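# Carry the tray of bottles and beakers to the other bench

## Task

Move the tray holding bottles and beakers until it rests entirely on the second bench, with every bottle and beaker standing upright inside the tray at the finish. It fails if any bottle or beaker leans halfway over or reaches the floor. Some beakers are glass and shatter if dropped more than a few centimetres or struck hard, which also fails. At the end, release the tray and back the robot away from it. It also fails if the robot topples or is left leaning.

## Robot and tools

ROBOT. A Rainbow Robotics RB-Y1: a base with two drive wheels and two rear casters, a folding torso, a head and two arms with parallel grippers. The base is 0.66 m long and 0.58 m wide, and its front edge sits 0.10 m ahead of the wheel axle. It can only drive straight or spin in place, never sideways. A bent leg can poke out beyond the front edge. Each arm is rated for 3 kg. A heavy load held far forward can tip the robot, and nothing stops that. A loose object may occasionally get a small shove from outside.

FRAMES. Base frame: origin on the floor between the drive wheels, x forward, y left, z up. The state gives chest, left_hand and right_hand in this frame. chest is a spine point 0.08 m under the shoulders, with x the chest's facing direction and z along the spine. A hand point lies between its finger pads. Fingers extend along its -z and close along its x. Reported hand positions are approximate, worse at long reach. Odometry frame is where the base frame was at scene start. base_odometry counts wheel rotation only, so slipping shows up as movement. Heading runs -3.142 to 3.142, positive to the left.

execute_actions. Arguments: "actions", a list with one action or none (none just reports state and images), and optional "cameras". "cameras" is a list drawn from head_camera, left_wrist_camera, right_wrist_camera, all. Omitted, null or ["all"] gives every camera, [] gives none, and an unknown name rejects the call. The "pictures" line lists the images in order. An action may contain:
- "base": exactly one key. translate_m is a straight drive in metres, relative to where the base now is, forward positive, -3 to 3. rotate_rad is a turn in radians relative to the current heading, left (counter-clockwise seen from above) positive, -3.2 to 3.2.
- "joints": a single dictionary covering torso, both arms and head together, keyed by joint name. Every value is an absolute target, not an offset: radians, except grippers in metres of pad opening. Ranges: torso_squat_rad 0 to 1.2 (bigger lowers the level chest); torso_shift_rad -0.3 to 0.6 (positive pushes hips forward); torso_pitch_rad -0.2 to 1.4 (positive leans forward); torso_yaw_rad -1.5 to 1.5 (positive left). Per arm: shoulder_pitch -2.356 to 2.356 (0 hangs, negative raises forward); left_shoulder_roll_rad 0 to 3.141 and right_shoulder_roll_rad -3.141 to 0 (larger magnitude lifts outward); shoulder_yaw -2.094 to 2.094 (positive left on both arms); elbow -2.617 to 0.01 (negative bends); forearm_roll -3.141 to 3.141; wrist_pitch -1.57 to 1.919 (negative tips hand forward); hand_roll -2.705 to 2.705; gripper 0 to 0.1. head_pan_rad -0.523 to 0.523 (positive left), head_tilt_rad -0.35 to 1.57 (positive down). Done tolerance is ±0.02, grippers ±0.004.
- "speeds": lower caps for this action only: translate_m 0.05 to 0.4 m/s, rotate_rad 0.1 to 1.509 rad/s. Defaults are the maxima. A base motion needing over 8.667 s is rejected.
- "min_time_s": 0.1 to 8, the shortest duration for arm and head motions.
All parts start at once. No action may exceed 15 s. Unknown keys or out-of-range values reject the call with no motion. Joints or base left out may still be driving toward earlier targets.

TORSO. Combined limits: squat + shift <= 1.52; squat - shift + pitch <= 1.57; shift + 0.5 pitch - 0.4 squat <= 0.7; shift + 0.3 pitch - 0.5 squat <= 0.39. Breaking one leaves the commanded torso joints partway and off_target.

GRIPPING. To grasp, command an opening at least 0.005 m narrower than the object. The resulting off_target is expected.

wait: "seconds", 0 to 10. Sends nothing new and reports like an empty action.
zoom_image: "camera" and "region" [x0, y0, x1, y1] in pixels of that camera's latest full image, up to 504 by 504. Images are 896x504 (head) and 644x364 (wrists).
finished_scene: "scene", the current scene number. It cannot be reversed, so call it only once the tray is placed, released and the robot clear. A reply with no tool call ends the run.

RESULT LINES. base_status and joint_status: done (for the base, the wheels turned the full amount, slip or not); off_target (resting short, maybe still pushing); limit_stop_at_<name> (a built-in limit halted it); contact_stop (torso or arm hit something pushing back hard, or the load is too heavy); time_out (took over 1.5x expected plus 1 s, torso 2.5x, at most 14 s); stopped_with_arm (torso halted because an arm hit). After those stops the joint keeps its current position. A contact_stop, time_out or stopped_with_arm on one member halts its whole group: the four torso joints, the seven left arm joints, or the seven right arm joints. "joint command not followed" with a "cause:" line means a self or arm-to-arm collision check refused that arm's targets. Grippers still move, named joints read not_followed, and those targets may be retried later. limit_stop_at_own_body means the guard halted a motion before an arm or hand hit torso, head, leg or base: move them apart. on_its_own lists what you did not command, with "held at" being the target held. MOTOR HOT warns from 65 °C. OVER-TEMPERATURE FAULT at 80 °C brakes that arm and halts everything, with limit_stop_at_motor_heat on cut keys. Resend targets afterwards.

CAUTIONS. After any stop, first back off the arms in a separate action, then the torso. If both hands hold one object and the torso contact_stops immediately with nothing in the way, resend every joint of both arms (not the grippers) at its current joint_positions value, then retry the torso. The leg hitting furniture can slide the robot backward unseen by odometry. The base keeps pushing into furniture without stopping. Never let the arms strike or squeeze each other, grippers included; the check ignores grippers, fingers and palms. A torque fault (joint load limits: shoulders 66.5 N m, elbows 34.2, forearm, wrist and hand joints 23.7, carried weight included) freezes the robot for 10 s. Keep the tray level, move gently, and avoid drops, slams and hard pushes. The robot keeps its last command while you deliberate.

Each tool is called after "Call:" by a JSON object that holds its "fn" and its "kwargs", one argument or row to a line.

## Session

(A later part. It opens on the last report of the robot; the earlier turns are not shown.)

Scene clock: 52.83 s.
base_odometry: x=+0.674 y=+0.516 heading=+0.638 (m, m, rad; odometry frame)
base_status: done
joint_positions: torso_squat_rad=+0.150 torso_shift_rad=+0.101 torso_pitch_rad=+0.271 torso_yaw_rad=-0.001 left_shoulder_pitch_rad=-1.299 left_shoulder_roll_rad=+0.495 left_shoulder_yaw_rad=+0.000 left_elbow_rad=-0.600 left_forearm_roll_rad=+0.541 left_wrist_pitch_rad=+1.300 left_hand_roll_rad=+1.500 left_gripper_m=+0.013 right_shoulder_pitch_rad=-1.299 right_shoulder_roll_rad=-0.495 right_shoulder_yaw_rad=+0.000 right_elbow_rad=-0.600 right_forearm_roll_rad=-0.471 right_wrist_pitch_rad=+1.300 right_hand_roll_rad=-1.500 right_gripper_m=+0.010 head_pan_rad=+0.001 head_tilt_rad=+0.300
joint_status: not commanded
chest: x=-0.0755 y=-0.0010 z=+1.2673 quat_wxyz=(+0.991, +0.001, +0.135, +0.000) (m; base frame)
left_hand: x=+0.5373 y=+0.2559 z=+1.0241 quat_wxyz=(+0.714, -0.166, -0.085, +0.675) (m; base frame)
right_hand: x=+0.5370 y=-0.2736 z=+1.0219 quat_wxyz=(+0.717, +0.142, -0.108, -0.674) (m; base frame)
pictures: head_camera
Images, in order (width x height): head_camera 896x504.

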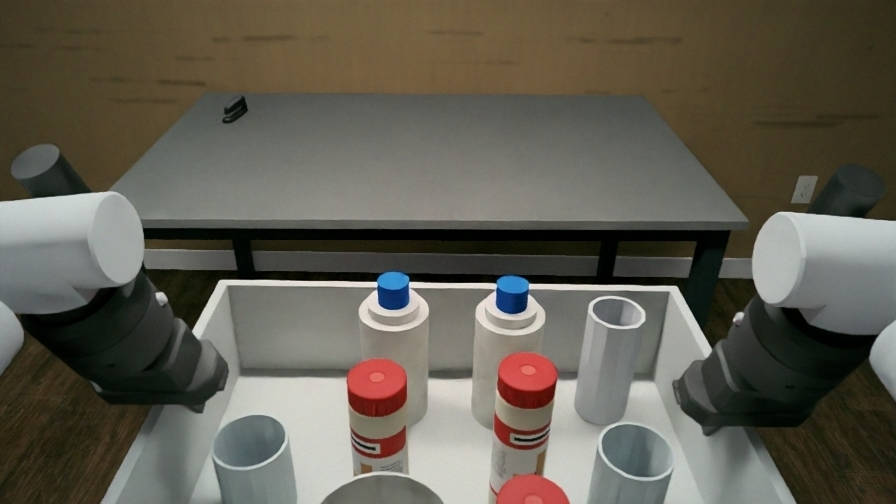

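Call:
{"fn": "execute_actions", "kwargs": {
  "actions": [
    {"base":{"translate_m":0.9},"speeds":{"translate_m":0.25},"joints":{"head_tilt_rad":0.6}}
  ]
}}

Scene clock: 57.60 s.
base_odometry: x=+1.397 y=+1.052 heading=+0.638 (m, m, rad; odometry frame)
base_status: done
joint_positions: torso_squat_rad=+0.150 torso_shift_rad=+0.101 torso_pitch_rad=+0.271 torso_yaw_rad=-0.001 left_shoulder_pitch_rad=-1.299 left_shoulder_roll_rad=+0.495 left_shoulder_yaw_rad=+0.000 left_elbow_rad=-0.600 left_forearm_roll_rad=+0.541 left_wrist_pitch_rad=+1.300 left_hand_roll_rad=+1.500 left_gripper_m=+0.013 right_shoulder_pitch_rad=-1.299 right_shoulder_roll_rad=-0.495 right_shoulder_yaw_rad=+0.000 right_elbow_rad=-0.600 right_forearm_roll_rad=-0.471 right_wrist_pitch_rad=+1.300 right_hand_roll_rad=-1.500 right_gripper_m=+0.010 head_pan_rad=+0.001 head_tilt_rad=+0.600
joint_status: all done
chest: x=-0.0755 y=-0.0010 z=+1.2673 quat_wxyz=(+0.991, +0.001, +0.135, +0.000) (m; base frame)
left_hand: x=+0.5373 y=+0.2559 z=+1.0241 quat_wxyz=(+0.714, -0.166, -0.085, +0.675) (m; base frame)
right_hand: x=+0.5370 y=-0.2736 z=+1.0219 quat_wxyz=(+0.717, +0.142, -0.108, -0.674) (m; base frame)
pictures: head_camera, left_wrist_camera, right_wrist_camera
Images, in order (width x height): head_camera 896x504, left_wrist_camera 644x364, right_wrist_camera 644x364.

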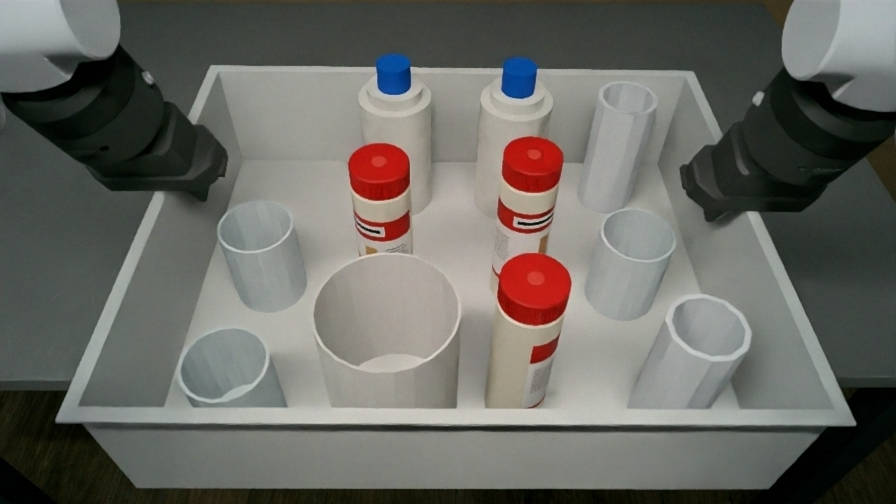

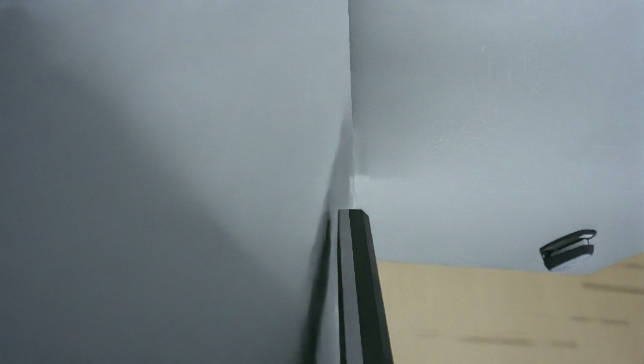

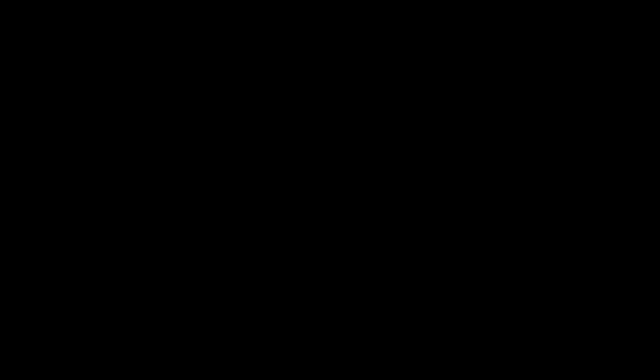

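Call:
{"fn": "execute_actions", "kwargs": {
  "actions": [
    {"base":{"translate_m":0.27},"speeds":{"translate_m":0.2},"joints":{"head_tilt_rad":0.7,"torso_squat_rad":0.3}}
  ],
  "cameras": []
}}

Call:
{"fn": "execute_actions", "kwargs": {
  "actions": [
    {"joints":{"torso_squat_rad":0.6}}
  ],
  "cameras": ["head_camera","left_wrist_camera"]
}}

Call:
{"fn": "execute_actions", "kwargs": {
  "actions": [
    {"joints":{"torso_squat_rad":0.66}}
  ],
  "cameras": ["head_camera","left_wrist_camera"]
}}

Call:
{"fn": "execute_actions", "kwargs": {
  "actions": [
    {"joints":{"torso_squat_rad":0.7}}
  ],
  "cameras": ["head_camera","left_wrist_camera"]
}}

Scene clock: 60.07 s.
base_odometry: x=+1.614 y=+1.213 heading=+0.638 (m, m, rad; odometry frame)
base_status: done
joint_positions: torso_squat_rad=+0.300 torso_shift_rad=+0.101 torso_pitch_rad=+0.272 torso_yaw_rad=-0.001 left_shoulder_pitch_rad=-1.299 left_shoulder_roll_rad=+0.495 left_shoulder_yaw_rad=+0.000 left_elbow_rad=-0.600 left_forearm_roll_rad=+0.541 left_wrist_pitch_rad=+1.300 left_hand_roll_rad=+1.500 left_gripper_m=+0.013 right_shoulder_pitch_rad=-1.299 right_shoulder_roll_rad=-0.495 right_shoulder_yaw_rad=+0.000 right_elbow_rad=-0.600 right_forearm_roll_rad=-0.471 right_wrist_pitch_rad=+1.300 right_hand_roll_rad=-1.500 right_gripper_m=+0.010 head_pan_rad=+0.001 head_tilt_rad=+0.700
joint_status: all done
chest: x=-0.0778 y=-0.0010 z=+1.2440 quat_wxyz=(+0.991, +0.001, +0.135, +0.000) (m; base frame)
left_hand: x=+0.5350 y=+0.2560 z=+1.0007 quat_wxyz=(+0.714, -0.166, -0.085, +0.675) (m; base frame)
right_hand: x=+0.5347 y=-0.2735 z=+0.9985 quat_wxyz=(+0.717, +0.141, -0.108, -0.674) (m; base frame)
pictures: none
No camera images: the call's "cameras" was empty. Leave "cameras" out to get every camera's image.

Scene clock: 61.90 s.
base_odometry: x=+1.614 y=+1.213 heading=+0.638 (m, m, rad; odometry frame)
base_status: not commanded
joint_positions: torso_squat_rad=+0.600 torso_shift_rad=+0.101 torso_pitch_rad=+0.271 torso_yaw_rad=-0.001 left_shoulder_pitch_rad=-1.299 left_shoulder_roll_rad=+0.495 left_shoulder_yaw_rad=+0.000 left_elbow_rad=-0.600 left_forearm_roll_rad=+0.541 left_wrist_pitch_rad=+1.300 left_hand_roll_rad=+1.500 left_gripper_m=+0.013 right_shoulder_pitch_rad=-1.299 right_shoulder_roll_rad=-0.495 right_shoulder_yaw_rad=+0.000 right_elbow_rad=-0.600 right_forearm_roll_rad=-0.471 right_wrist_pitch_rad=+1.300 right_hand_roll_rad=-1.500 right_gripper_m=+0.010 head_pan_rad=+0.001 head_tilt_rad=+0.700
joint_status: all done
chest: x=-0.0871 y=-0.0009 z=+1.1535 quat_wxyz=(+0.991, +0.001, +0.135, +0.000) (m; base frame)
left_hand: x=+0.5258 y=+0.2560 z=+0.9104 quat_wxyz=(+0.714, -0.166, -0.085, +0.675) (m; base frame)
right_hand: x=+0.5255 y=-0.2735 z=+0.9081 quat_wxyz=(+0.717, +0.142, -0.108, -0.674) (m; base frame)
pictures: head_camera, left_wrist_camera
Images, in order (width x height): head_camera 896x504, left_wrist_camera 644x364.

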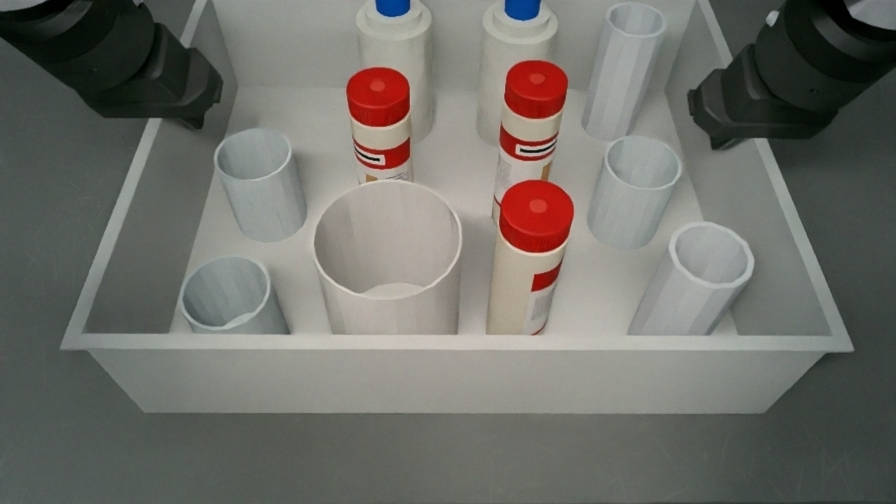

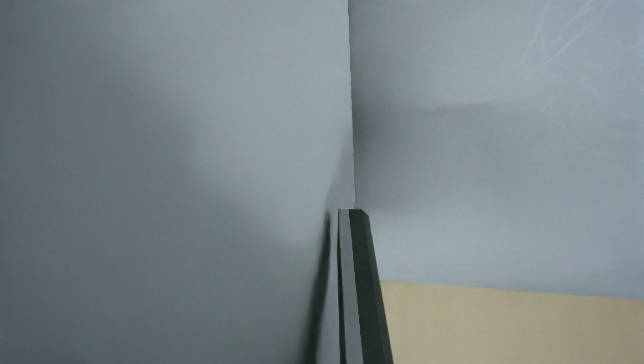

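Scene clock: 62.83 s.
base_odometry: x=+1.614 y=+1.213 heading=+0.638 (m, m, rad; odometry frame)
base_status: not commanded
joint_positions: torso_squat_rad=+0.660 torso_shift_rad=+0.101 torso_pitch_rad=+0.271 torso_yaw_rad=-0.001 left_shoulder_pitch_rad=-1.299 left_shoulder_roll_rad=+0.495 left_shoulder_yaw_rad=+0.000 left_elbow_rad=-0.600 left_forearm_roll_rad=+0.541 left_wrist_pitch_rad=+1.300 left_hand_roll_rad=+1.500 left_gripper_m=+0.013 right_shoulder_pitch_rad=-1.299 right_shoulder_roll_rad=-0.495 right_shoulder_yaw_rad=+0.000 right_elbow_rad=-0.600 right_forearm_roll_rad=-0.471 right_wrist_pitch_rad=+1.300 right_hand_roll_rad=-1.500 right_gripper_m=+0.010 head_pan_rad=+0.001 head_tilt_rad=+0.700
joint_status: all done
chest: x=-0.0896 y=-0.0009 z=+1.1289 quat_wxyz=(+0.991, +0.001, +0.135, +0.000) (m; base frame)
left_hand: x=+0.5233 y=+0.2561 z=+0.8858 quat_wxyz=(+0.714, -0.166, -0.085, +0.675) (m; base frame)
right_hand: x=+0.5230 y=-0.2735 z=+0.8835 quat_wxyz=(+0.717, +0.142, -0.108, -0.674) (m; base frame)
pictures: head_camera, left_wrist_camera
Images, in order (width x height): head_camera 896x504, left_wrist_camera 644x364.

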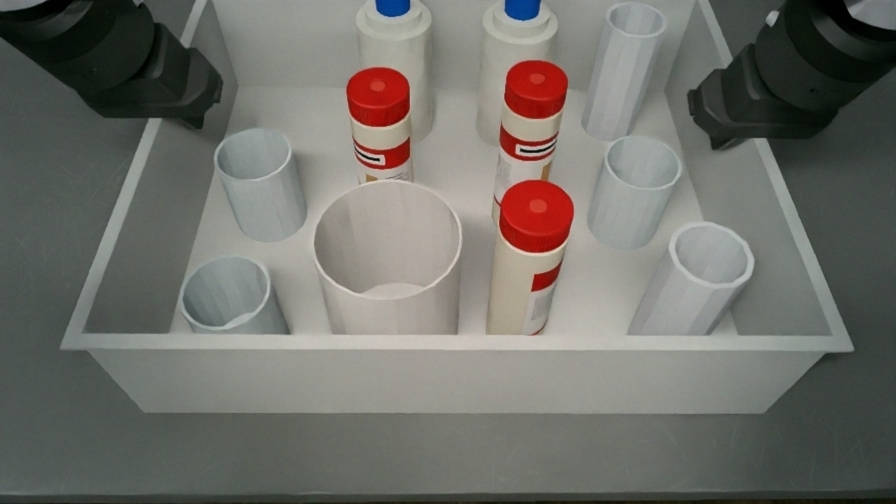

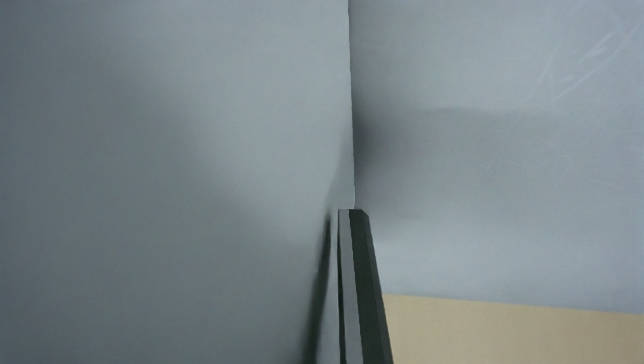

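Scene clock: 63.67 s.
base_odometry: x=+1.614 y=+1.213 heading=+0.638 (m, m, rad; odometry frame)
base_status: not commanded
joint_positions: torso_squat_rad=+0.700 torso_shift_rad=+0.099 torso_pitch_rad=+0.268 torso_yaw_rad=-0.001 left_shoulder_pitch_rad=-1.301 left_shoulder_roll_rad=+0.497 left_shoulder_yaw_rad=+0.000 left_elbow_rad=-0.601 left_forearm_roll_rad=+0.541 left_wrist_pitch_rad=+1.300 left_hand_roll_rad=+1.500 left_gripper_m=+0.013 right_shoulder_pitch_rad=-1.307 right_shoulder_roll_rad=-0.498 right_shoulder_yaw_rad=-0.001 right_elbow_rad=-0.603 right_forearm_roll_rad=-0.471 right_wrist_pitch_rad=+1.300 right_hand_roll_rad=-1.500 right_gripper_m=+0.010 head_pan_rad=+0.001 head_tilt_rad=+0.700
joint_status: all done
chest: x=-0.0932 y=-0.0006 z=+1.1116 quat_wxyz=(+0.991, +0.000, +0.133, +0.000) (m; base frame)
left_hand: x=+0.5215 y=+0.2564 z=+0.8722 quat_wxyz=(+0.714, -0.168, -0.087, +0.674) (m; base frame)
right_hand: x=+0.5236 y=-0.2730 z=+0.8746 quat_wxyz=(+0.717, +0.147, -0.113, -0.672) (m; base frame)
pictures: head_camera, left_wrist_camera
Images, in order (width x height): head_camera 896x504, left_wrist_camera 644x364.

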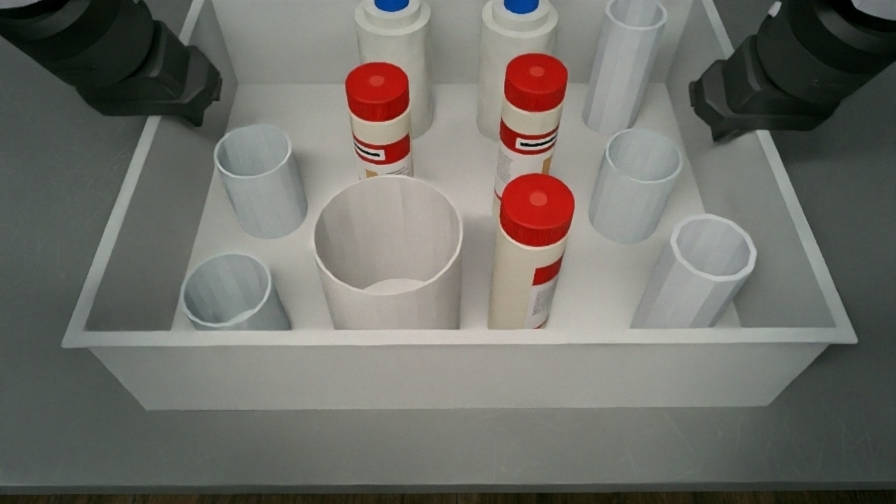

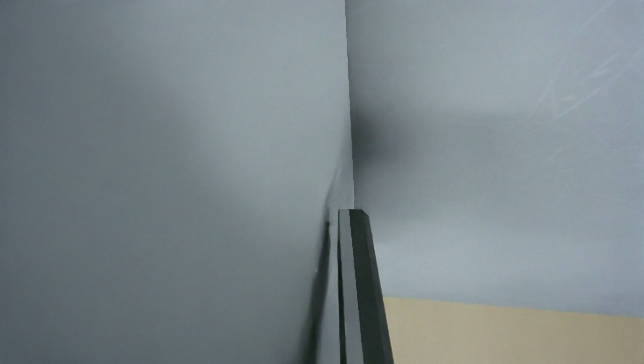

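Touched down.

Call:
{"fn": "execute_actions", "kwargs": {
  "actions": [
    {"joints":{"left_gripper_m":0.035,"right_gripper_m":0.035}}
  ],
  "cameras": []
}}

Call:
{"fn": "execute_actions", "kwargs": {
  "actions": [
    {"joints":{"torso_squat_rad":0.2}}
  ],
  "cameras": ["head_camera"]
}}

Call:
{"fn": "execute_actions", "kwargs": {
  "actions": [
    {"base":{"translate_m":-0.8},"joints":{"head_tilt_rad":0.45}}
  ],
  "cameras": ["head_camera"]
}}

Scene clock: 64.67 s.
base_odometry: x=+1.614 y=+1.213 heading=+0.638 (m, m, rad; odometry frame)
base_status: not commanded
joint_positions: torso_squat_rad=+0.700 torso_shift_rad=+0.099 torso_pitch_rad=+0.268 torso_yaw_rad=-0.001 left_shoulder_pitch_rad=-1.301 left_shoulder_roll_rad=+0.500 left_shoulder_yaw_rad=+0.000 left_elbow_rad=-0.600 left_forearm_roll_rad=+0.540 left_wrist_pitch_rad=+1.300 left_hand_roll_rad=+1.500 left_gripper_m=+0.035 right_shoulder_pitch_rad=-1.306 right_shoulder_roll_rad=-0.501 right_shoulder_yaw_rad=-0.001 right_elbow_rad=-0.603 right_forearm_roll_rad=-0.471 right_wrist_pitch_rad=+1.300 right_hand_roll_rad=-1.500 right_gripper_m=+0.035 head_pan_rad=+0.001 head_tilt_rad=+0.700
joint_status: all done
chest: x=-0.0931 y=-0.0006 z=+1.1116 quat_wxyz=(+0.991, +0.000, +0.134, +0.000) (m; base frame)
left_hand: x=+0.5215 y=+0.2588 z=+0.8722 quat_wxyz=(+0.713, -0.167, -0.088, +0.675) (m; base frame)
right_hand: x=+0.5237 y=-0.2752 z=+0.8747 quat_wxyz=(+0.716, +0.146, -0.115, -0.673) (m; base frame)
pictures: none
No camera images: the call's "cameras" was empty. Leave "cameras" out to get every camera's image.

Scene clock: 67.17 s.
base_odometry: x=+1.614 y=+1.213 heading=+0.638 (m, m, rad; odometry frame)
base_status: not commanded
joint_positions: torso_squat_rad=+0.200 torso_shift_rad=+0.100 torso_pitch_rad=+0.270 torso_yaw_rad=-0.001 left_shoulder_pitch_rad=-1.300 left_shoulder_roll_rad=+0.500 left_shoulder_yaw_rad=+0.000 left_elbow_rad=-0.600 left_forearm_roll_rad=+0.540 left_wrist_pitch_rad=+1.300 left_hand_roll_rad=+1.500 left_gripper_m=+0.035 right_shoulder_pitch_rad=-1.300 right_shoulder_roll_rad=-0.500 right_shoulder_yaw_rad=+0.000 right_elbow_rad=-0.600 right_forearm_roll_rad=-0.470 right_wrist_pitch_rad=+1.300 right_hand_roll_rad=-1.500 right_gripper_m=+0.035 head_pan_rad=+0.001 head_tilt_rad=+0.700
joint_status: all done
chest: x=-0.0770 y=-0.0010 z=+1.2613 quat_wxyz=(+0.991, +0.001, +0.135, +0.000) (m; base frame)
left_hand: x=+0.5370 y=+0.2586 z=+1.0208 quat_wxyz=(+0.713, -0.166, -0.088, +0.675) (m; base frame)
right_hand: x=+0.5367 y=-0.2768 z=+1.0189 quat_wxyz=(+0.716, +0.142, -0.111, -0.675) (m; base frame)
pictures: head_camera
Images, in order (width x height): head_camera 896x504.

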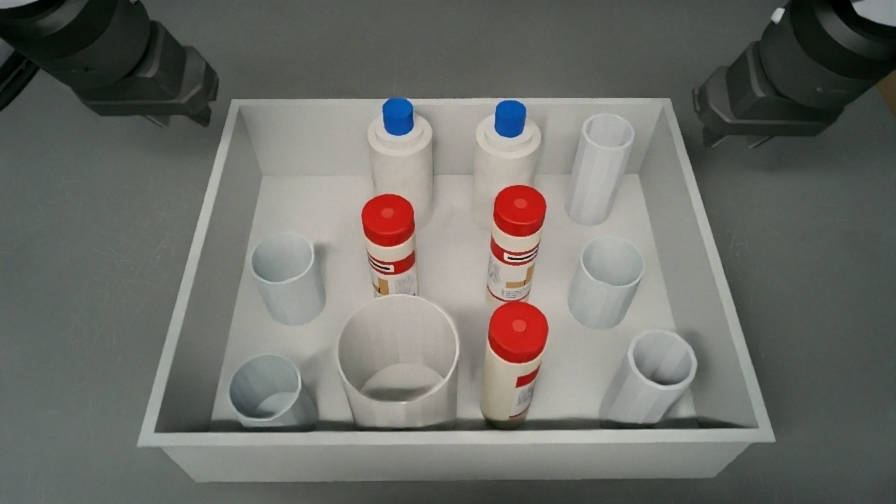

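Scene clock: 70.77 s.
base_odometry: x=+0.971 y=+0.737 heading=+0.638 (m, m, rad; odometry frame)
base_status: done
joint_positions: torso_squat_rad=+0.200 torso_shift_rad=+0.100 torso_pitch_rad=+0.270 torso_yaw_rad=-0.001 left_shoulder_pitch_rad=-1.300 left_shoulder_roll_rad=+0.500 left_shoulder_yaw_rad=+0.000 left_elbow_rad=-0.600 left_forearm_roll_rad=+0.540 left_wrist_pitch_rad=+1.300 left_hand_roll_rad=+1.500 left_gripper_m=+0.035 right_shoulder_pitch_rad=-1.300 right_shoulder_roll_rad=-0.500 right_shoulder_yaw_rad=+0.000 right_elbow_rad=-0.600 right_forearm_roll_rad=-0.470 right_wrist_pitch_rad=+1.300 right_hand_roll_rad=-1.500 right_gripper_m=+0.035 head_pan_rad=+0.001 head_tilt_rad=+0.450
joint_status: all done
chest: x=-0.0771 y=-0.0010 z=+1.2614 quat_wxyz=(+0.991, +0.001, +0.134, +0.000) (m; base frame)
left_hand: x=+0.5369 y=+0.2587 z=+1.0208 quat_wxyz=(+0.713, -0.166, -0.088, +0.675) (m; base frame)
right_hand: x=+0.5366 y=-0.2768 z=+1.0188 quat_wxyz=(+0.716, +0.142, -0.111, -0.675) (m; base frame)
pictures: head_camera
Images, in order (width x height): head_camera 896x504.

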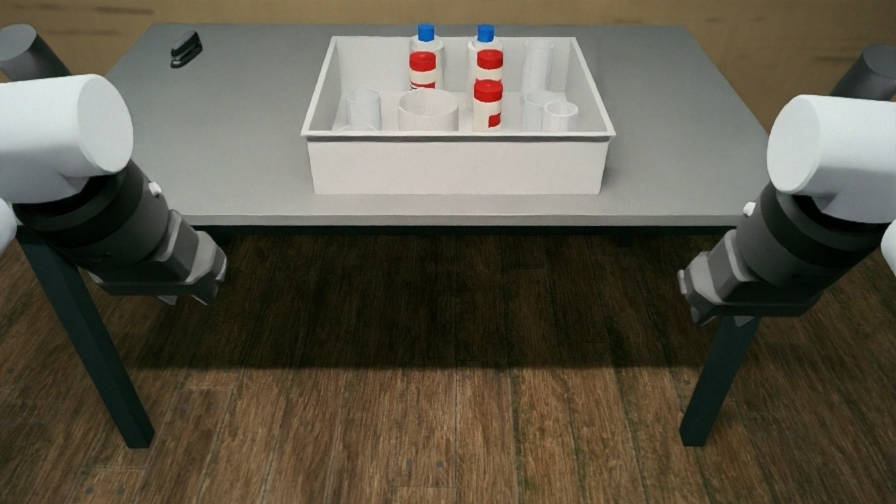

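Call:
{"fn": "finished_scene", "kwargs": {
  "scene": 2
}}

The scene is finished: the task was done.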